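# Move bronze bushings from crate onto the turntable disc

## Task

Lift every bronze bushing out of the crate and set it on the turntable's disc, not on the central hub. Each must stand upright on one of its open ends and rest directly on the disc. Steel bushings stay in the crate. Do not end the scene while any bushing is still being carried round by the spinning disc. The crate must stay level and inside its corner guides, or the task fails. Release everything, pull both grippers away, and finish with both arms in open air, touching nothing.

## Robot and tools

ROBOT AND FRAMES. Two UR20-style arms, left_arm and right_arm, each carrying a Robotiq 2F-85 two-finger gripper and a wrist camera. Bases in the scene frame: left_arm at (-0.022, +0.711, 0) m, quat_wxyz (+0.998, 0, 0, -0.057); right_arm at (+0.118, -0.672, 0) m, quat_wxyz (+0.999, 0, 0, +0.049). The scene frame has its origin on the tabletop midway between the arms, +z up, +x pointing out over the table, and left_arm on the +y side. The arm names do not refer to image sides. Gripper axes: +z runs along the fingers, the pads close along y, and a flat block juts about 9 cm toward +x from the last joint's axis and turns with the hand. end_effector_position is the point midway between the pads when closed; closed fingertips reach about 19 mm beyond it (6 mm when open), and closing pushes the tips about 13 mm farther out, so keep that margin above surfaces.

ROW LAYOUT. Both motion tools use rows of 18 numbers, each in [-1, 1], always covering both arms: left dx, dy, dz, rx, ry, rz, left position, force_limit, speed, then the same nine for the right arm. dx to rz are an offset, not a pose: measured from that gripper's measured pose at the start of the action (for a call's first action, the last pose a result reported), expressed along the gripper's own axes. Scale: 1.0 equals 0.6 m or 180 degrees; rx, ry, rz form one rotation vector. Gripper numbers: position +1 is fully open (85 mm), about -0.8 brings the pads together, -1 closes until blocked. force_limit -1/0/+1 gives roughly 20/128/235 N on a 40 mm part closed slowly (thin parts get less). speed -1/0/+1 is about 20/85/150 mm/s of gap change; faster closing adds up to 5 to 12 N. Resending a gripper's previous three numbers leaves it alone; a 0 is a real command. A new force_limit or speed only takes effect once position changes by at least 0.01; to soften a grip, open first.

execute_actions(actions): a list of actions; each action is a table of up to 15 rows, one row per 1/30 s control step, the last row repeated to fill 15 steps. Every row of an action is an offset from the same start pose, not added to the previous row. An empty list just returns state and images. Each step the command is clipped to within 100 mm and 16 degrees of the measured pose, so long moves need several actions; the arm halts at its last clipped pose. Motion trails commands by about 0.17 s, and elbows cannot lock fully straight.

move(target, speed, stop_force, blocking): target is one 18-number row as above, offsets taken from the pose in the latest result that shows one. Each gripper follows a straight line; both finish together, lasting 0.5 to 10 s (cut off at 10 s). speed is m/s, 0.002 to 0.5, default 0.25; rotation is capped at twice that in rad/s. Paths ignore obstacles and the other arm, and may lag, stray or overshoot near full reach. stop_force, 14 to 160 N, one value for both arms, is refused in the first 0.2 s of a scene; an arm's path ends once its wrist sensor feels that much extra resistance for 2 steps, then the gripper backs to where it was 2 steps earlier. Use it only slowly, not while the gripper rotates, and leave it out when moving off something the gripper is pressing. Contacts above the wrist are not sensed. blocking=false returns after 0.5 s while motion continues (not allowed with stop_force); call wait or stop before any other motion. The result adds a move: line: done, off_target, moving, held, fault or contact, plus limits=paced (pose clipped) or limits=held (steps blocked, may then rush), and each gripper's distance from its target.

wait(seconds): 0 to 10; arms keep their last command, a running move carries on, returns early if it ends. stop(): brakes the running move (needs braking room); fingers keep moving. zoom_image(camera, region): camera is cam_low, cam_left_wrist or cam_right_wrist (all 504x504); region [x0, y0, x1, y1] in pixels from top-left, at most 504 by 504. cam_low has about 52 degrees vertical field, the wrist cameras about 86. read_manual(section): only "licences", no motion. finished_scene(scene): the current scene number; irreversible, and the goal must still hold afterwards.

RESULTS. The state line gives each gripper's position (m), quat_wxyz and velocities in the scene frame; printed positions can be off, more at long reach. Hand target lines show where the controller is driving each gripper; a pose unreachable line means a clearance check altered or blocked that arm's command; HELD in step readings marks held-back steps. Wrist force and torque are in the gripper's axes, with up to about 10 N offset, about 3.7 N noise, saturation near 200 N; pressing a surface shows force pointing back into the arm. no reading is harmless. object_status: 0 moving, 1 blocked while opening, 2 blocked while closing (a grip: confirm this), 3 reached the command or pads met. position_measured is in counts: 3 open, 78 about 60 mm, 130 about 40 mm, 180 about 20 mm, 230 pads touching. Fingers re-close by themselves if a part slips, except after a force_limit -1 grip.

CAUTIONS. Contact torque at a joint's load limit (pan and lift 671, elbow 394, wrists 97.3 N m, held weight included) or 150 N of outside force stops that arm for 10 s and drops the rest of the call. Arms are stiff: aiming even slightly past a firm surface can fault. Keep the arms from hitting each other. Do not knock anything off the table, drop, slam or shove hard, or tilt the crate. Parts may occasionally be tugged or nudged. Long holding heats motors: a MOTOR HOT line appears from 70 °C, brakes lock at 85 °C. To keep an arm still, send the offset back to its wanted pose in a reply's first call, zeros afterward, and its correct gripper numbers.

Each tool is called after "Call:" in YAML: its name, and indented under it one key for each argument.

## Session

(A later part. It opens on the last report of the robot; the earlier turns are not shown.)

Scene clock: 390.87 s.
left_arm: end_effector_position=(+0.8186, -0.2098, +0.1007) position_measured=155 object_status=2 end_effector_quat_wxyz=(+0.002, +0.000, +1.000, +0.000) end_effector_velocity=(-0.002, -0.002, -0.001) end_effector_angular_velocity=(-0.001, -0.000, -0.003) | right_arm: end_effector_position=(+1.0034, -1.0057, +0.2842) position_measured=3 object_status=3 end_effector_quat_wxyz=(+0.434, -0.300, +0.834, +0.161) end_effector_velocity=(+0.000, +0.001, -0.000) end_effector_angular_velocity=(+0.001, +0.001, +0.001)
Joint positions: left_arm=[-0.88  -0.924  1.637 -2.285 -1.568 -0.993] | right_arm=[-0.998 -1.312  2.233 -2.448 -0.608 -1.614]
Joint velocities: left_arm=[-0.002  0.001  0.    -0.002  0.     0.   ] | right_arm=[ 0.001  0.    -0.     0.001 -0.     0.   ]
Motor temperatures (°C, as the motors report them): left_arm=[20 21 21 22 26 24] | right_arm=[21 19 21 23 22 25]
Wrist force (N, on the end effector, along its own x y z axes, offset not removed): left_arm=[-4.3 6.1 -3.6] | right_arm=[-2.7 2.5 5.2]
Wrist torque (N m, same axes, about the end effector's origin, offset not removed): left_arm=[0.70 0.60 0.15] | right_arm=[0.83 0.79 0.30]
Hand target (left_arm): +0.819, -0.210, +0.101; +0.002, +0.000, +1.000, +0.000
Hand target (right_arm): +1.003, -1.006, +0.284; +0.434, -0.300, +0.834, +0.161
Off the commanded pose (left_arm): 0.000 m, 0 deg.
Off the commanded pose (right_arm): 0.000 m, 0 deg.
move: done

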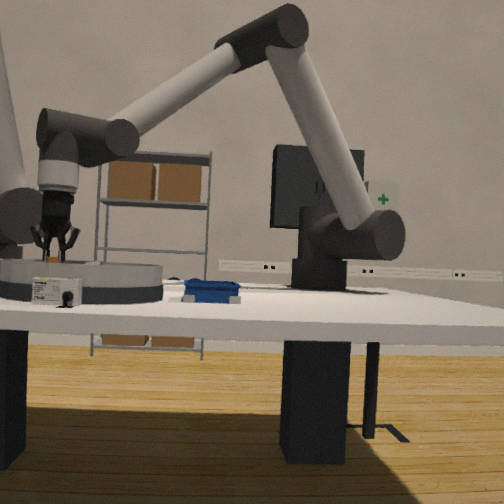

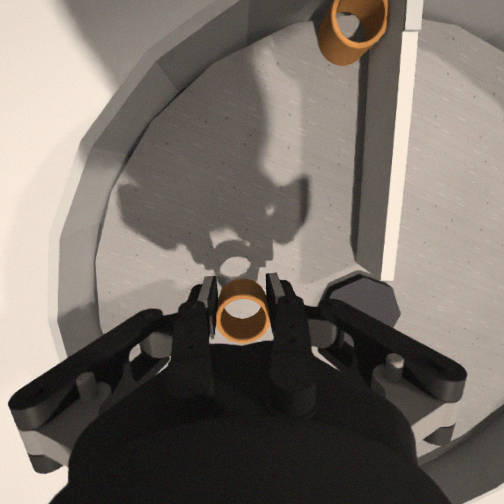

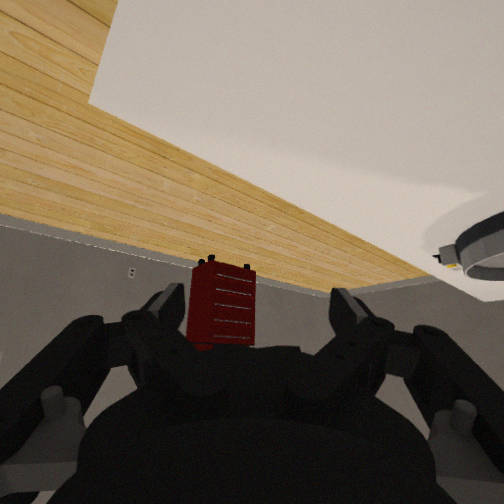

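Call:
move:
  target: [0,0,0.0295,0,0,0,-1,-0.3,-0.7,0,0,0,0,0,0,1,0,0]
  speed: 0.015
  stop_force: 14

Call:
execute_actions:
  actions:
    - [[0,0,0,0,0,0,0.1,-0.6,0,0,0,0,0,0,0,1,0,0]]

Call:
move:
  target: [0,0,-0.15,0,0,0,0.1,-0.6,0,0,0,0,0,0,0,1,0,0]
  speed: 0.12

Scene clock: 399.60 s.
left_arm: end_effector_position=(+0.8187, -0.2098, +0.0832) position_measured=155 object_status=2 end_effector_quat_wxyz=(+0.002, +0.000, +1.000, +0.000) end_effector_velocity=(+0.000, +0.001, -0.003) end_effector_angular_velocity=(+0.001, +0.001, +0.001) | right_arm: end_effector_position=(+1.0034, -1.0057, +0.2842) position_measured=3 object_status=3 end_effector_quat_wxyz=(+0.434, -0.300, +0.834, +0.161) end_effector_velocity=(-0.000, +0.000, -0.000) end_effector_angular_velocity=(+0.001, +0.001, -0.001)
Joint positions: left_arm=[-0.88  -0.911  1.643 -2.304 -1.568 -0.993] | right_arm=[-0.998 -1.312  2.233 -2.448 -0.608 -1.614]
Joint velocities: left_arm=[ 0.     0.003  0.001 -0.002 -0.    -0.   ] | right_arm=[ 0.     0.    -0.     0.001  0.     0.001]
Motor temperatures (°C, as the motors report them): left_arm=[20 21 21 22 26 24] | right_arm=[21 19 21 23 22 25]
Wrist force (N, on the end effector, along its own x y z axes, offset not removed): left_arm=[4.4 3.3 -3.9] | right_arm=[-2.5 2.8 4.9]
Wrist torque (N m, same axes, about the end effector's origin, offset not removed): left_arm=[0.39 -0.90 0.20] | right_arm=[0.88 0.75 0.16]
Hand target (left_arm): +0.819, -0.210, +0.083; +0.002, +0.000, +1.000, +0.000
Hand target (right_arm): +1.003, -1.006, +0.284; +0.434, -0.300, +0.834, +0.161
Off the commanded pose (left_arm): 0.000 m, 0 deg.
Off the commanded pose (right_arm): 0.000 m, 0 deg.
move: done

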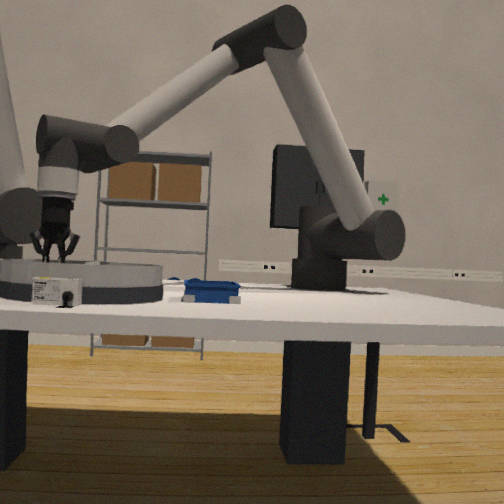

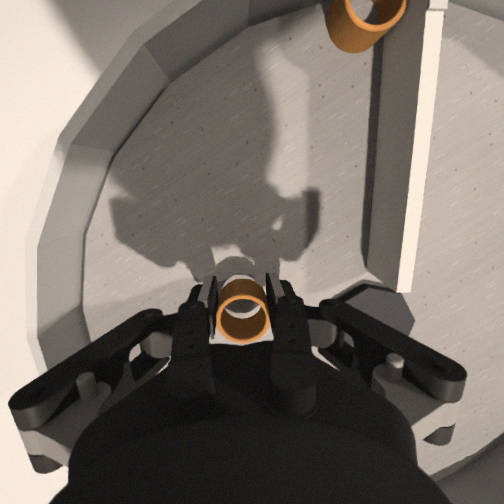

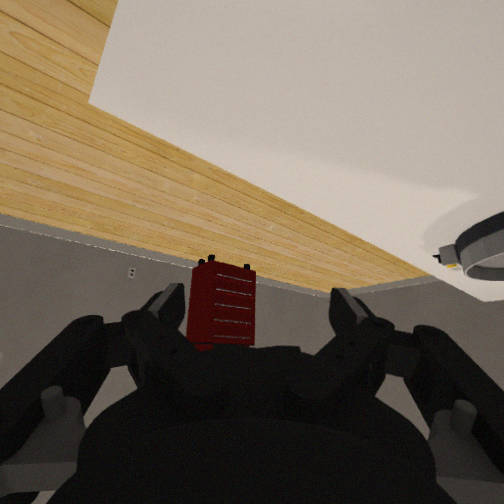

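Scene clock: 400.10 s.
left_arm: end_effector_position=(+0.8187, -0.2098, +0.0831) position_measured=117 object_status=0 end_effector_quat_wxyz=(+0.002, +0.000, +1.000, +0.000) end_effector_velocity=(-0.001, -0.002, +0.001) end_effector_angular_velocity=(-0.001, -0.001, -0.001) | right_arm: end_effector_position=(+1.0034, -1.0057, +0.2842) position_measured=3 object_status=3 end_effector_quat_wxyz=(+0.434, -0.300, +0.834, +0.161) end_effector_velocity=(+0.000, -0.000, +0.000) end_effector_angular_velocity=(-0.001, -0.000, +0.000)
Joint positions: left_arm=[-0.88  -0.911  1.643 -2.304 -1.568 -0.993] | right_arm=[-0.998 -1.312  2.233 -2.448 -0.608 -1.614]
Joint velocities: left_arm=[-0.001 -0.    -0.001  0.     0.    -0.   ] | right_arm=[ 0.     0.     0.    -0.001 -0.     0.   ]
Motor temperatures (°C, as the motors report them): left_arm=[20 21 21 22 26 24] | right_arm=[21 19 21 23 22 25]
Wrist force (N, on the end effector, along its own x y z axes, offset not removed): left_arm=[-2.5 6.9 -7.5] | right_arm=[-0.3 1.8 6.8]
Wrist torque (N m, same axes, about the end effector's origin, offset not removed): left_arm=[0.96 0.49 0.01] | right_arm=[0.85 0.22 0.30]
Hand target (left_arm): +0.819, -0.210, +0.083; +0.002, +0.000, +1.000, +0.000
Hand target (right_arm): +1.003, -1.006, +0.284; +0.434, -0.300, +0.834, +0.161
Off the commanded pose (left_arm): 0.000 m, 0 deg.
Off the commanded pose (right_arm): 0.000 m, 0 deg.
Step readings (end_effector_position):
0: left_arm (+0.8187, -0.2098, +0.0832) | right_arm (+1.0034, -1.0057, +0.2842)
1: left_arm (+0.8187, -0.2098, +0.0831) | right_arm (+1.0034, -1.0057, +0.2842)
2: left_arm (+0.8187, -0.2098, +0.0831) | right_arm (+1.0034, -1.0057, +0.2842)
4: left_arm (+0.8187, -0.2098, +0.0831) | right_arm (+1.0034, -1.0057, +0.2842)
8: left_arm (+0.8187, -0.2098, +0.0831) | right_arm (+1.0034, -1.0057, +0.2842)
15: end_effector_position above

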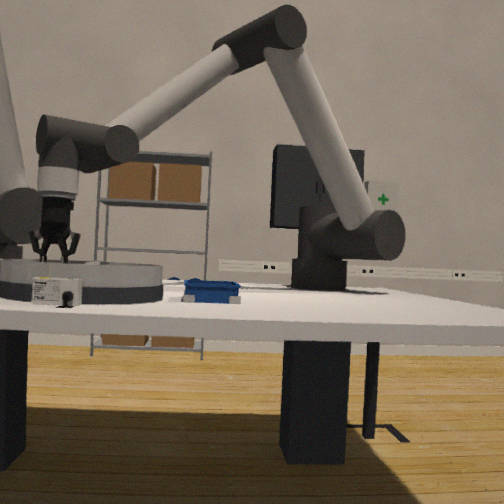

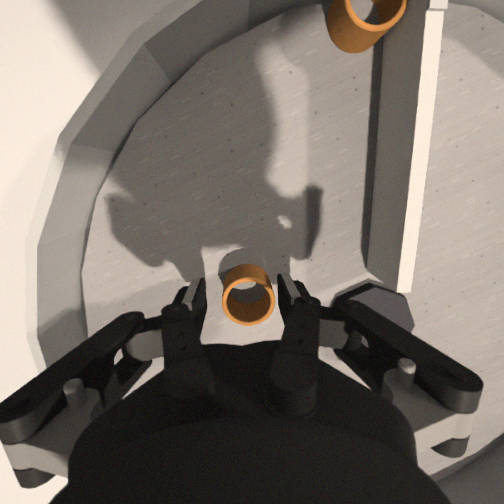

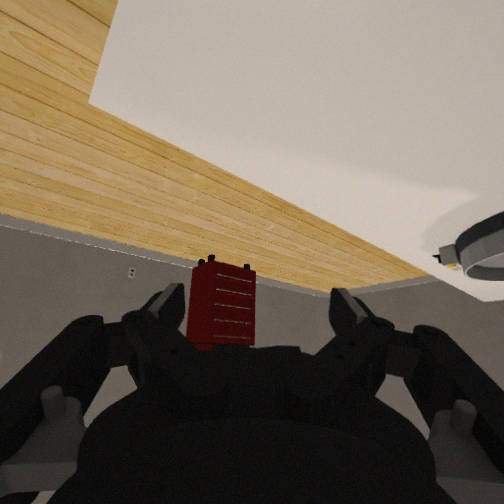

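Scene clock: 401.30 s.
left_arm: end_effector_position=(+0.8184, -0.2097, +0.1729) position_measured=117 object_status=3 end_effector_quat_wxyz=(+0.002, +0.000, +1.000, +0.000) end_effector_velocity=(+0.001, +0.000, +0.003) end_effector_angular_velocity=(-0.001, -0.001, +0.000) | right_arm: end_effector_position=(+1.0034, -1.0057, +0.2842) position_measured=3 object_status=3 end_effector_quat_wxyz=(+0.434, -0.300, +0.834, +0.161) end_effector_velocity=(-0.000, -0.001, +0.000) end_effector_angular_velocity=(+0.001, +0.000, -0.002)
Joint positions: left_arm=[-0.88  -0.977  1.609 -2.204 -1.568 -0.993] | right_arm=[-0.998 -1.312  2.233 -2.448 -0.608 -1.614]
Joint velocities: left_arm=[ 0.001 -0.003 -0.001  0.002  0.     0.   ] | right_arm=[-0.001 -0.     0.    -0.    -0.     0.001]
Motor temperatures (°C, as the motors report them): left_arm=[20 21 21 22 26 24] | right_arm=[21 19 21 23 22 25]
Wrist force (N, on the end effector, along its own x y z axes, offset not removed): left_arm=[0.7 4.1 -10.4] | right_arm=[-7.4 5.0 3.8]
Wrist torque (N m, same axes, about the end effector's origin, offset not removed): left_arm=[0.28 -0.16 0.16] | right_arm=[1.32 1.66 0.13]
Hand target (left_arm): +0.818, -0.210, +0.173; +0.002, +0.000, +1.000, +0.000
Hand target (right_arm): +1.003, -1.006, +0.284; +0.434, -0.300, +0.834, +0.161
Off the commanded pose (left_arm): 0.000 m, 0 deg.
Off the commanded pose (right_arm): 0.000 m, 0 deg.
move: done

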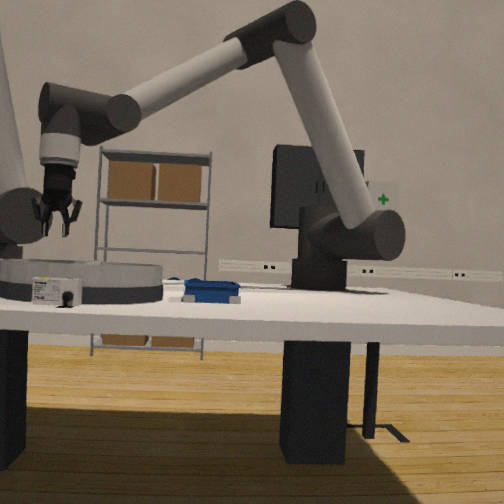

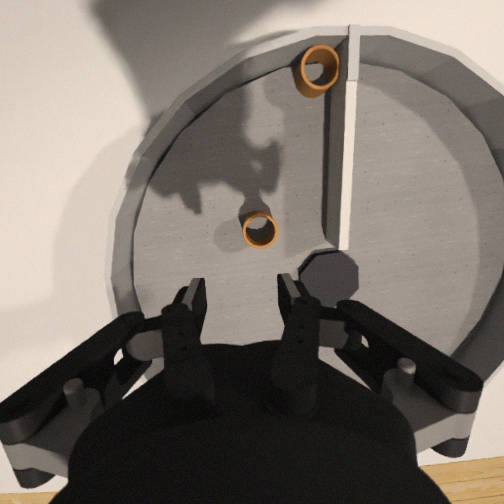

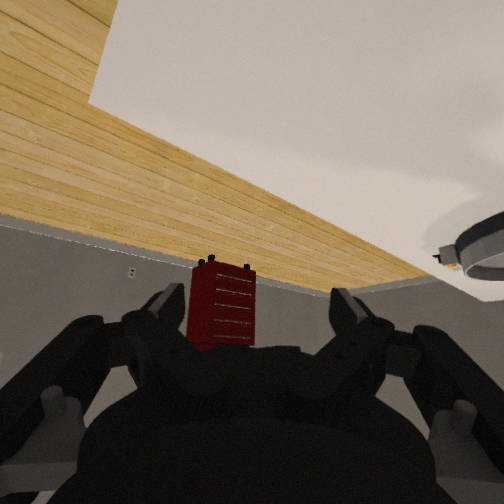

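Call:
move:
  target: [-0.02,0.771,0.105,-0.06,0,0,0.07,-0.6,-0.7,0,0,0,0,0,0,1,0,0]
  speed: 0.25

Call:
move:
  target: [0,-0.0107,0.0574,0,0,0,0.07,-0.6,-0.7,0,0,0,0,0,0,1,0,0]
  speed: 0.03
  stop_force: 14

Scene clock: 412.83 s.
left_arm: end_effector_position=(+0.8301, +0.2525, +0.1094) position_measured=121 object_status=3 end_effector_quat_wxyz=(+0.001, +0.000, +0.996, +0.094) end_effector_velocity=(+0.001, +0.002, +0.001) end_effector_angular_velocity=(-0.001, -0.001, +0.001) | right_arm: end_effector_position=(+1.0034, -1.0057, +0.2842) position_measured=3 object_status=3 end_effector_quat_wxyz=(+0.434, -0.300, +0.834, +0.161) end_effector_velocity=(+0.000, +0.000, +0.000) end_effector_angular_velocity=(-0.000, -0.000, +0.001)
Joint positions: left_arm=[-0.641 -1.156  2.02  -2.307 -1.432 -0.763] | right_arm=[-0.998 -1.312  2.233 -2.448 -0.608 -1.614]
Joint velocities: left_arm=[ 0.002 -0.001  0.001 -0.001  0.     0.001] | right_arm=[ 0. -0. -0. -0.  0. -0.]
Motor temperatures (°C, as the motors report them): left_arm=[20 21 21 22 26 24] | right_arm=[21 19 21 23 22 25]
Wrist force (N, on the end effector, along its own x y z axes, offset not removed): left_arm=[0.2 8.5 -5.3] | right_arm=[-3.0 2.1 5.9]
Wrist torque (N m, same axes, about the end effector's origin, offset not removed): left_arm=[1.20 -0.45 0.29] | right_arm=[0.85 0.77 0.15]
Hand target (left_arm): +0.830, +0.253, +0.109; +0.001, +0.000, +0.996, +0.094
Hand target (right_arm): +1.003, -1.006, +0.284; +0.434, -0.300, +0.834, +0.161
Off the commanded pose (left_arm): 0.001 m, 0 deg.
Off the commanded pose (right_arm): 0.000 m, 0 deg.
move: done

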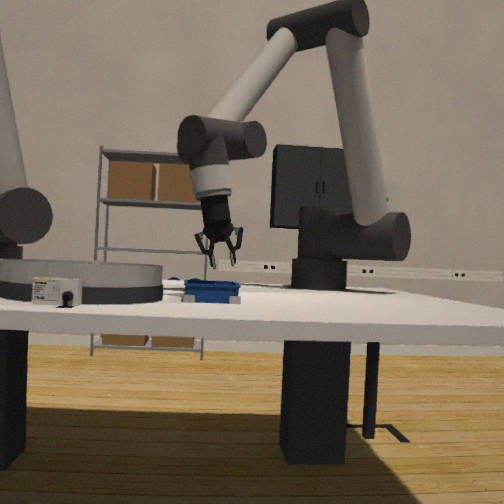

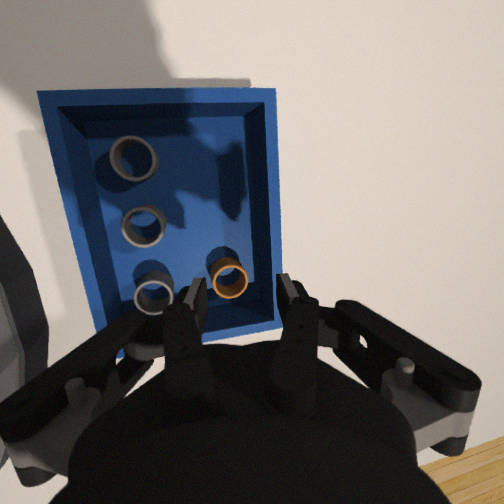

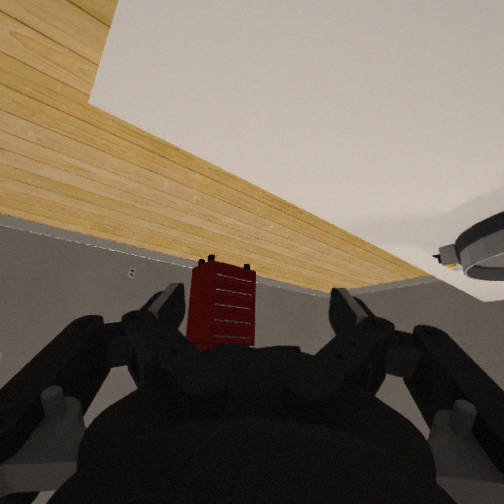

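Scene clock: 414.33 s.
left_arm: end_effector_position=(+0.8302, +0.2526, +0.0745) position_measured=121 object_status=3 end_effector_quat_wxyz=(+0.001, +0.000, +0.996, +0.094) end_effector_velocity=(-0.000, -0.000, -0.001) end_effector_angular_velocity=(+0.000, -0.000, -0.001) | right_arm: end_effector_position=(+1.0034, -1.0057, +0.2842) position_measured=3 object_status=3 end_effector_quat_wxyz=(+0.434, -0.300, +0.834, +0.161) end_effector_velocity=(+0.000, +0.000, +0.000) end_effector_angular_velocity=(-0.001, -0.000, +0.001)
Joint positions: left_arm=[-0.64  -1.121  2.033 -2.355 -1.432 -0.763] | right_arm=[-0.998 -1.312  2.233 -2.448 -0.608 -1.614]
Joint velocities: left_arm=[-0.001  0.001  0.001 -0.002  0.001 -0.   ] | right_arm=[ 0.001  0.    -0.    -0.    -0.    -0.   ]
Motor temperatures (°C, as the motors report them): left_arm=[20 21 21 22 26 24] | right_arm=[21 19 21 23 22 25]
Wrist force (N, on the end effector, along its own x y z axes, offset not removed): left_arm=[2.5 6.0 -4.7] | right_arm=[-2.8 1.2 6.1]
Wrist torque (N m, same axes, about the end effector's origin, offset not removed): left_arm=[0.87 -0.55 0.21] | right_arm=[0.74 0.71 0.36]
Hand target (left_arm): +0.830, +0.253, +0.074; +0.001, +0.000, +0.996, +0.094
Hand target (right_arm): +1.003, -1.006, +0.284; +0.434, -0.300, +0.834, +0.161
Off the commanded pose (left_arm): 0.000 m, 0 deg.
Off the commanded pose (right_arm): 0.000 m, 0 deg.
move: done

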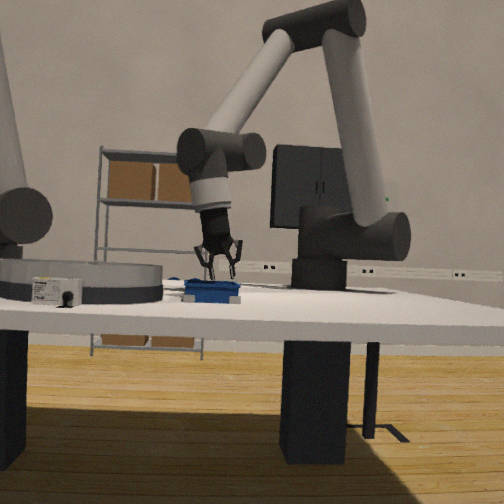

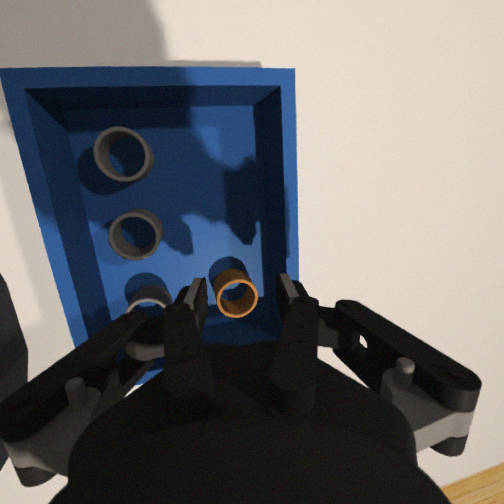

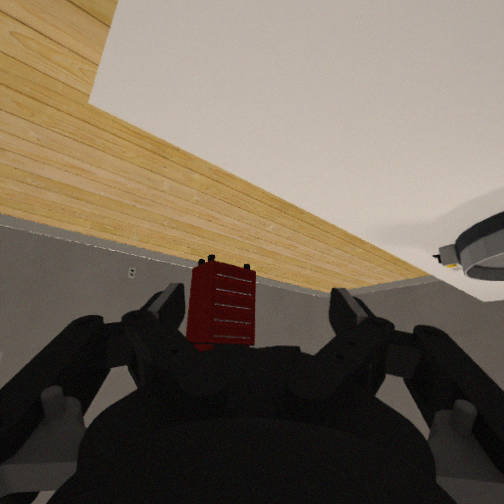

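Call:
move:
  target: [-0.008,-0.004,0.0008,0,0,0,0.07,-0.6,-0.7,0,0,0,0,0,0,1,0,0]
  speed: 0.02

Call:
move:
  target: [0,-0.0133,0.0715,0,0,0,0.07,-0.6,-0.7,0,0,0,0,0,0,1,0,0]
  speed: 0.012
  stop_force: 14

Scene clock: 423.33 s.
left_arm: end_effector_position=(+0.8349, +0.2504, +0.0736) position_measured=121 object_status=3 end_effector_quat_wxyz=(+0.001, +0.000, +0.996, +0.094) end_effector_velocity=(+0.001, -0.001, -0.000) end_effector_angular_velocity=(-0.000, +0.001, +0.000) | right_arm: end_effector_position=(+1.0034, -1.0057, +0.2842) position_measured=3 object_status=3 end_effector_quat_wxyz=(+0.434, -0.300, +0.834, +0.161) end_effector_velocity=(-0.001, -0.002, -0.000) end_effector_angular_velocity=(+0.001, +0.000, -0.002)
Joint positions: left_arm=[-0.639 -1.116  2.026 -2.353 -1.432 -0.761] | right_arm=[-0.998 -1.312  2.233 -2.448 -0.608 -1.614]
Joint velocities: left_arm=[ 0.001  0.002 -0.002  0.001 -0.     0.001] | right_arm=[-0.002 -0.     0.     0.002  0.    -0.001]
Motor temperatures (°C, as the motors report them): left_arm=[20 21 21 22 26 24] | right_arm=[21 19 21 23 22 25]
Wrist force (N, on the end effector, along its own x y z axes, offset not removed): left_arm=[-2.3 7.6 -10.2] | right_arm=[-4.2 -1.2 7.1]
Wrist torque (N m, same axes, about the end effector's origin, offset not removed): left_arm=[1.17 0.40 0.19] | right_arm=[0.12 1.01 0.17]
Hand target (left_arm): +0.835, +0.250, +0.074; +0.001, +0.000, +0.996, +0.094
Hand target (right_arm): +1.003, -1.006, +0.284; +0.434, -0.300, +0.834, +0.161
Off the commanded pose (left_arm): 0.000 m, 0 deg.
Off the commanded pose (right_arm): 0.000 m, 0 deg.
move: done

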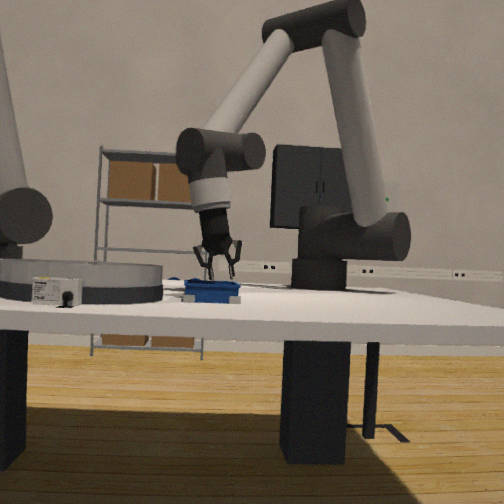

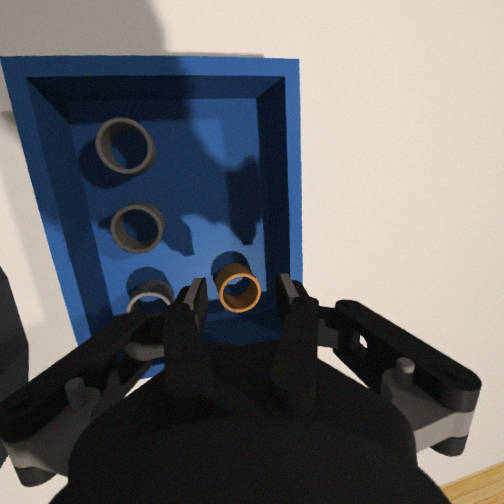

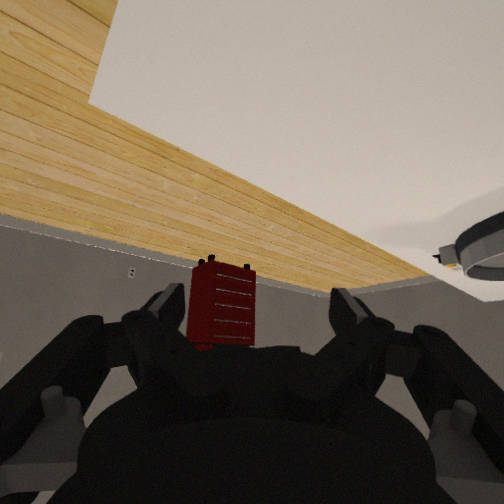

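Scene clock: 427.20 s.
left_arm: end_effector_position=(+0.8351, +0.2506, +0.0302) position_measured=121 object_status=3 end_effector_quat_wxyz=(+0.001, +0.000, +0.996, +0.094) end_effector_velocity=(-0.001, -0.000, -0.002) end_effector_angular_velocity=(-0.001, +0.001, -0.000) | right_arm: end_effector_position=(+1.0034, -1.0057, +0.2842) position_measured=3 object_status=3 end_effector_quat_wxyz=(+0.434, -0.300, +0.834, +0.161) end_effector_velocity=(-0.000, +0.000, -0.000) end_effector_angular_velocity=(+0.000, +0.001, +0.000)
Joint positions: left_arm=[-0.639 -1.07   2.039 -2.412 -1.432 -0.761] | right_arm=[-0.998 -1.312  2.233 -2.448 -0.608 -1.614]
Joint velocities: left_arm=[-0.     0.001  0.001 -0.003 -0.001  0.   ] | right_arm=[-0.    -0.    -0.     0.001 -0.    -0.001]
Motor temperatures (°C, as the motors report them): left_arm=[20 21 21 22 26 24] | right_arm=[21 19 21 23 22 25]
Wrist force (N, on the end effector, along its own x y z axes, offset not removed): left_arm=[0.0 4.7 -8.5] | right_arm=[-5.7 1.1 3.8]
Wrist torque (N m, same axes, about the end effector's origin, offset not removed): left_arm=[0.30 -0.15 0.00] | right_arm=[0.59 1.34 0.13]
Hand target (left_arm): +0.835, +0.251, +0.030; +0.001, +0.000, +0.996, +0.094
Hand target (right_arm): +1.003, -1.006, +0.284; +0.434, -0.300, +0.834, +0.161
Off the commanded pose (left_arm): 0.000 m, 0 deg.
Off the commanded pose (right_arm): 0.000 m, 0 deg.
move: done

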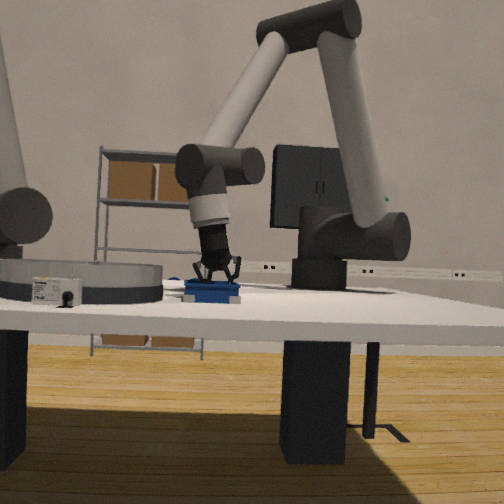

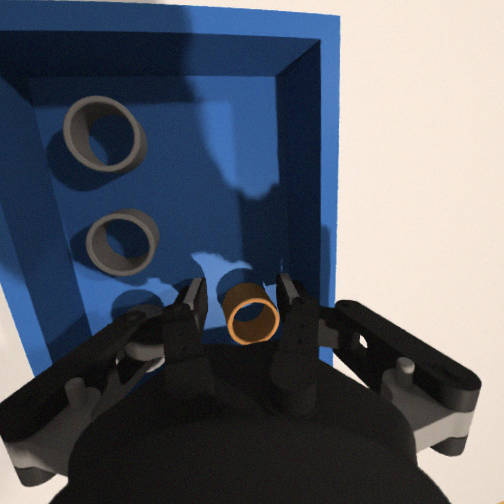

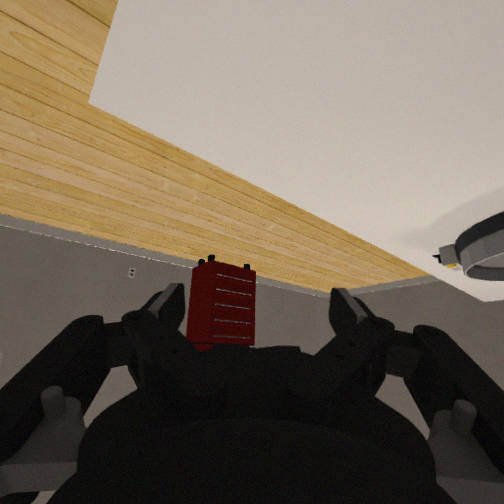

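Call:
execute_actions:
  actions:
    - [[0,0,0,0,0,0,-1,-0.3,-0.7,0,0,0,0,0,0,1,0,0]]
    - [[0,0,0,0,0,0,-1,-0.3,-0.7,0,0,0,0,0,0,1,0,0]]
    - [[0,0,0,0,0,0,-1,-0.3,-0.7,0,0,0,0,0,0,1,0,0]]

Scene clock: 432.43 s.
left_arm: end_effector_position=(+0.8350, +0.2506, +0.0301) position_measured=231 object_status=3 end_effector_quat_wxyz=(+0.001, +0.000, +0.996, +0.094) end_effector_velocity=(-0.000, +0.000, -0.001) end_effector_angular_velocity=(-0.001, +0.001, +0.001) | right_arm: end_effector_position=(+1.0034, -1.0057, +0.2842) position_measured=3 object_status=3 end_effector_quat_wxyz=(+0.434, -0.300, +0.834, +0.161) end_effector_velocity=(-0.000, -0.001, -0.000) end_effector_angular_velocity=(+0.001, +0.001, -0.001)
Joint positions: left_arm=[-0.639 -1.07   2.039 -2.412 -1.432 -0.761] | right_arm=[-0.998 -1.312  2.233 -2.448 -0.608 -1.614]
Joint velocities: left_arm=[ 0.001  0.     0.    -0.    -0.001 -0.   ] | right_arm=[-0.001  0.    -0.    -0.    -0.     0.001]
Motor temperatures (°C, as the motors report them): left_arm=[20 21 21 22 26 24] | right_arm=[21 19 21 23 22 25]
Wrist force (N, on the end effector, along its own x y z axes, offset not removed): left_arm=[2.5 6.6 -8.6] | right_arm=[-3.1 1.9 3.0]
Wrist torque (N m, same axes, about the end effector's origin, offset not removed): left_arm=[0.89 -0.71 0.06] | right_arm=[0.71 0.85 0.19]
Hand target (left_arm): +0.835, +0.251, +0.030; +0.001, +0.000, +0.996, +0.094
Hand target (right_arm): +1.003, -1.006, +0.284; +0.434, -0.300, +0.834, +0.161
Off the commanded pose (left_arm): 0.000 m, 0 deg.
Off the commanded pose (right_arm): 0.000 m, 0 deg.
Step readings (end_effector_position; steps 1 to 15: 1st action; 16 to 30: 2nd action; 31 to 45: 3rd action):
0: left_arm (+0.8351, +0.2506, +0.0300) | right_arm (+1.0034, -1.0057, +0.2842)
1: left_arm (+0.8351, +0.2506, +0.0300) | right_arm (+1.0034, -1.0057, +0.2842)
2: left_arm (+0.8351, +0.2506, +0.0300) | right_arm (+1.0034, -1.0057, +0.2842)
4: left_arm (+0.8351, +0.2506, +0.0300) | right_arm (+1.0034, -1.0057, +0.2842)
8: left_arm (+0.8350, +0.2506, +0.0300) | right_arm (+1.0034, -1.0057, +0.2842)
15: left_arm (+0.8350, +0.2506, +0.0301) | right_arm (+1.0034, -1.0057, +0.2842)
16: left_arm (+0.8350, +0.2506, +0.0301) | right_arm (+1.0034, -1.0057, +0.2842)
17: left_arm (+0.8350, +0.2506, +0.0301) | right_arm (+1.0034, -1.0057, +0.2842)
19: left_arm (+0.8350, +0.2506, +0.0301) | right_arm (+1.0034, -1.0057, +0.2842)
23: left_arm (+0.8350, +0.2506, +0.0301) | right_arm (+1.0034, -1.0057, +0.2842)
30: left_arm (+0.8350, +0.2506, +0.0301) | right_arm (+1.0034, -1.0057, +0.2842)
31: left_arm (+0.8350, +0.2506, +0.0301) | right_arm (+1.0034, -1.0057, +0.2842)
32: left_arm (+0.8350, +0.2506, +0.0301) | right_arm (+1.0034, -1.0057, +0.2842)
34: left_arm (+0.8350, +0.2506, +0.0301) | right_arm (+1.0034, -1.0057, +0.2842)
38: left_arm (+0.8350, +0.2506, +0.0301) | right_arm (+1.0034, -1.0057, +0.2842)
45: end_effector_position above

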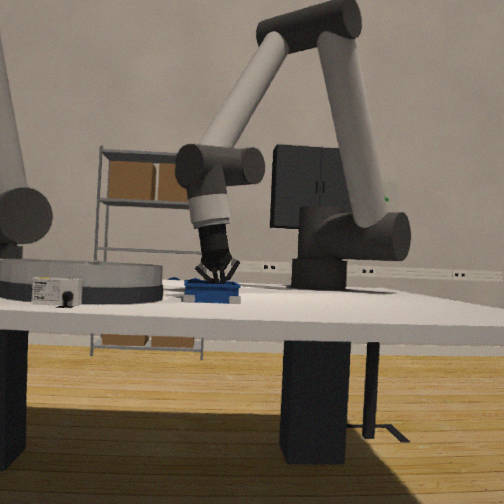

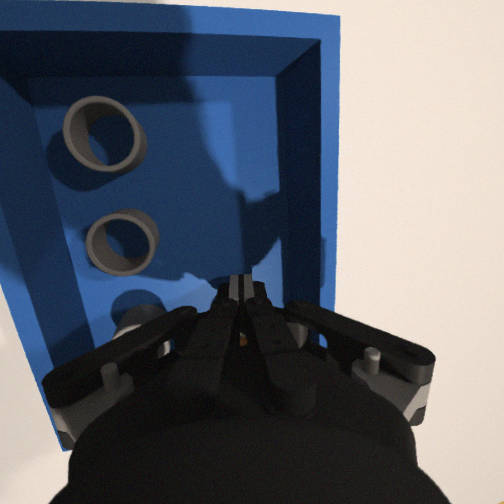

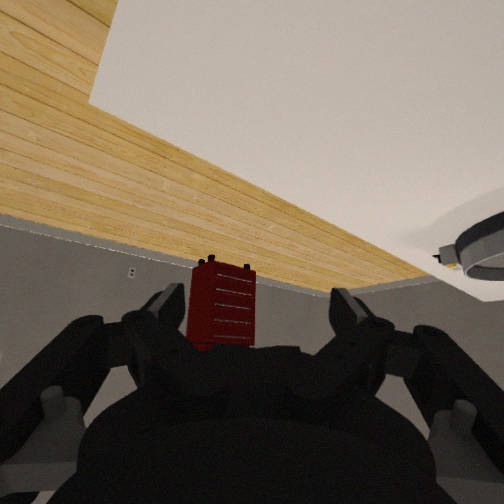

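Call:
move:
  target: [0,0.0214,-0.1148,0,0,0,-1,-0.3,-0.7,0,0,0,0,0,0,1,0,0]
  speed: 0.05

Call:
move:
  target: [-0.025,0,0,0,0,0,0.07,-0.6,-0.3,0,0,0,0,0,0,1,0,0]
  speed: 0.05

Scene clock: 439.67 s.
left_arm: end_effector_position=(+0.8348, +0.2504, +0.0999) position_measured=231 object_status=3 end_effector_quat_wxyz=(+0.001, +0.000, +0.996, +0.094) end_effector_velocity=(+0.000, -0.000, +0.003) end_effector_angular_velocity=(-0.001, -0.001, +0.000) | right_arm: end_effector_position=(+1.0034, -1.0057, +0.2842) position_measured=3 object_status=3 end_effector_quat_wxyz=(+0.434, -0.300, +0.834, +0.161) end_effector_velocity=(+0.000, +0.001, -0.000) end_effector_angular_velocity=(+0.000, +0.000, +0.001)
Joint positions: left_arm=[-0.639 -1.142  2.016 -2.317 -1.432 -0.761] | right_arm=[-0.998 -1.312  2.233 -2.448 -0.608 -1.614]
Joint velocities: left_arm=[ 0.    -0.003 -0.001  0.003 -0.    -0.   ] | right_arm=[ 0.001  0.     0.     0.    -0.    -0.   ]
Motor temperatures (°C, as the motors report them): left_arm=[20 21 21 22 26 24] | right_arm=[21 19 21 23 22 25]
Wrist force (N, on the end effector, along its own x y z axes, offset not removed): left_arm=[-2.3 5.3 -6.5] | right_arm=[-4.7 2.0 8.4]
Wrist torque (N m, same axes, about the end effector's origin, offset not removed): left_arm=[0.60 0.20 0.08] | right_arm=[0.68 1.09 0.26]
Hand target (left_arm): +0.835, +0.250, +0.100; +0.001, +0.000, +0.996, +0.094
Hand target (right_arm): +1.003, -1.006, +0.284; +0.434, -0.300, +0.834, +0.161
Off the commanded pose (left_arm): 0.000 m, 0 deg.
Off the commanded pose (right_arm): 0.000 m, 0 deg.
move: done

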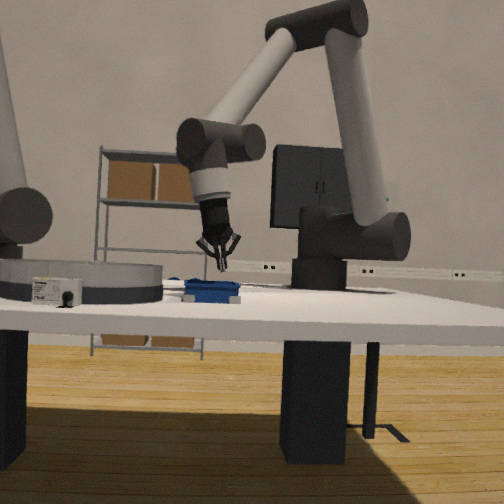

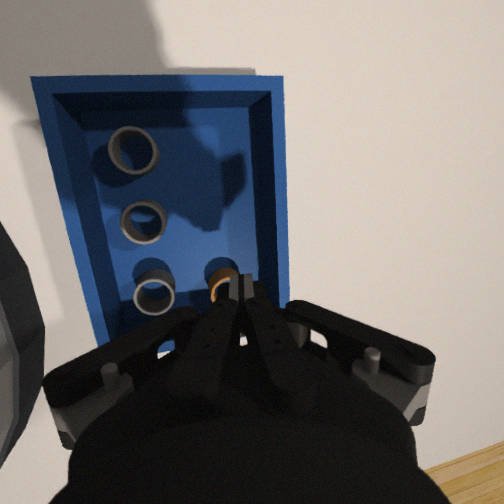

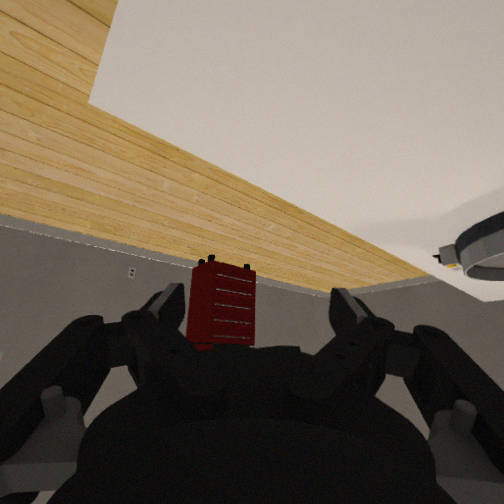

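Scene clock: 440.67 s.
left_arm: end_effector_position=(+0.8497, +0.2504, +0.1000) position_measured=121 object_status=0 end_effector_quat_wxyz=(+0.001, +0.000, +0.996, +0.094) end_effector_velocity=(+0.001, +0.001, +0.001) end_effector_angular_velocity=(-0.001, -0.001, +0.002) | right_arm: end_effector_position=(+1.0034, -1.0057, +0.2842) position_measured=3 object_status=3 end_effector_quat_wxyz=(+0.434, -0.300, +0.834, +0.161) end_effector_velocity=(-0.000, +0.000, -0.000) end_effector_angular_velocity=(-0.001, -0.001, +0.001)
Joint positions: left_arm=[-0.629 -1.131  1.997 -2.31  -1.431 -0.751] | right_arm=[-0.998 -1.312  2.233 -2.448 -0.608 -1.614]
Joint velocities: left_arm=[ 0.002 -0.001 -0.     0.    -0.     0.   ] | right_arm=[-0.     0.     0.     0.001 -0.    -0.002]
Motor temperatures (°C, as the motors report them): left_arm=[20 21 21 22 26 24] | right_arm=[21 19 21 23 22 25]
Wrist force (N, on the end effector, along its own x y z axes, offset not removed): left_arm=[-0.7 3.7 -7.0] | right_arm=[-4.4 2.6 4.8]
Wrist torque (N m, same axes, about the end effector's origin, offset not removed): left_arm=[0.23 -0.16 0.04] | right_arm=[1.03 1.06 0.29]
Hand target (left_arm): +0.850, +0.250, +0.100; +0.001, +0.000, +0.996, +0.094
Hand target (right_arm): +1.003, -1.006, +0.284; +0.434, -0.300, +0.834, +0.161
Off the commanded pose (left_arm): 0.000 m, 0 deg.
Off the commanded pose (right_arm): 0.000 m, 0 deg.
move: done

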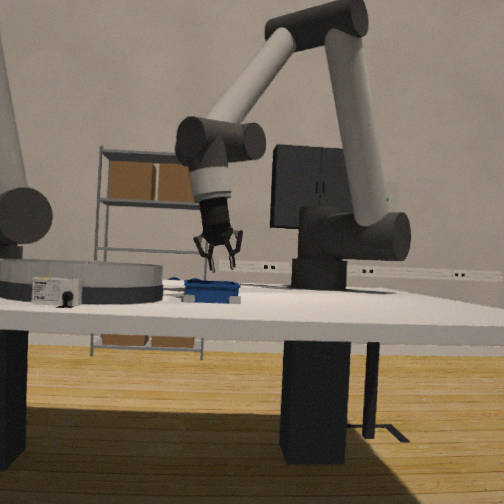

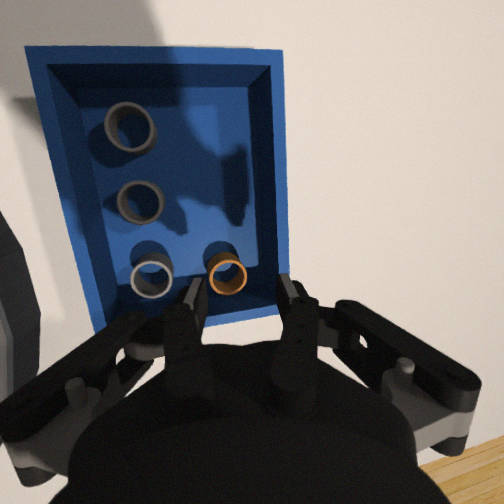

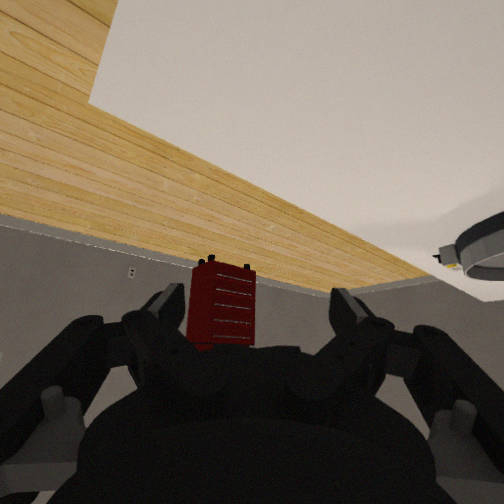

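Call:
move:
  target: [0,-0.0115,0.0435,0,0,0,0.07,-0.6,-0.7,0,0,0,0,0,0,1,0,0]
  speed: 0.02
  stop_force: 14

Scene clock: 458.40 s.
left_arm: end_effector_position=(+0.8498, +0.2485, +0.0732) position_measured=121 object_status=3 end_effector_quat_wxyz=(+0.001, +0.000, +0.996, +0.094) end_effector_velocity=(+0.000, -0.001, -0.002) end_effector_angular_velocity=(-0.001, +0.000, -0.001) | right_arm: end_effector_position=(+1.0034, -1.0057, +0.2842) position_measured=3 object_status=3 end_effector_quat_wxyz=(+0.434, -0.300, +0.834, +0.161) end_effector_velocity=(-0.000, -0.001, +0.000) end_effector_angular_velocity=(-0.001, -0.001, -0.000)
Joint positions: left_arm=[-0.63  -1.104  2.005 -2.345 -1.431 -0.752] | right_arm=[-0.998 -1.312  2.233 -2.448 -0.608 -1.614]
Joint velocities: left_arm=[-0.001  0.002 -0.    -0.002 -0.001  0.   ] | right_arm=[-0.001  0.     0.    -0.    -0.    -0.001]
Motor temperatures (°C, as the motors report them): left_arm=[20 21 21 22 26 24] | right_arm=[21 19 21 23 22 25]
Wrist force (N, on the end effector, along its own x y z axes, offset not removed): left_arm=[1.0 6.2 -7.6] | right_arm=[-3.4 3.4 9.8]
Wrist torque (N m, same axes, about the end effector's origin, offset not removed): left_arm=[0.75 -0.33 0.19] | right_arm=[0.94 0.88 0.26]
Hand target (left_arm): +0.850, +0.248, +0.073; +0.001, +0.000, +0.996, +0.094
Hand target (right_arm): +1.003, -1.006, +0.284; +0.434, -0.300, +0.834, +0.161
Off the commanded pose (left_arm): 0.000 m, 0 deg.
Off the commanded pose (right_arm): 0.000 m, 0 deg.
move: done

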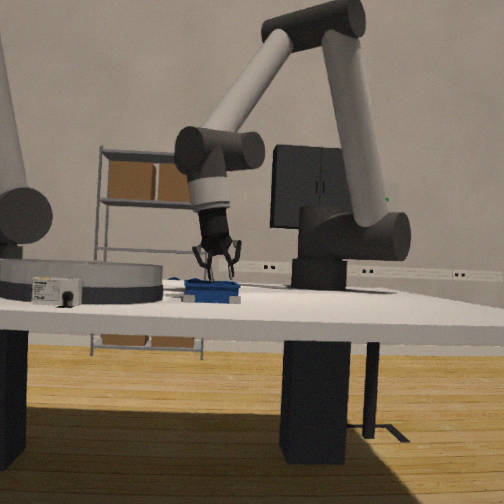

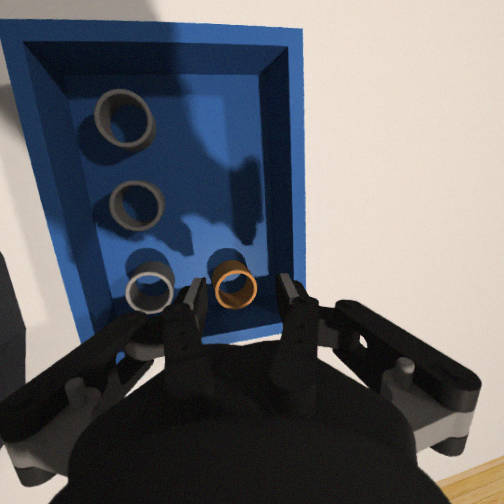

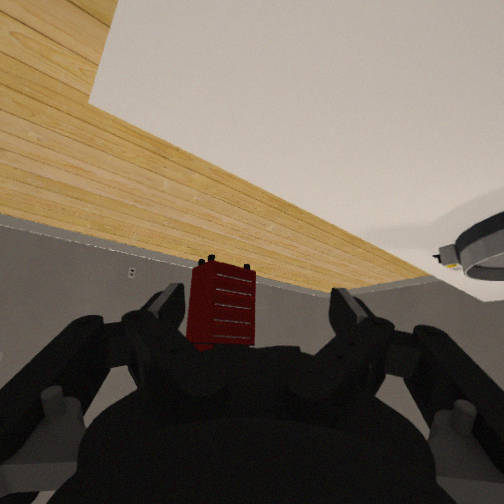

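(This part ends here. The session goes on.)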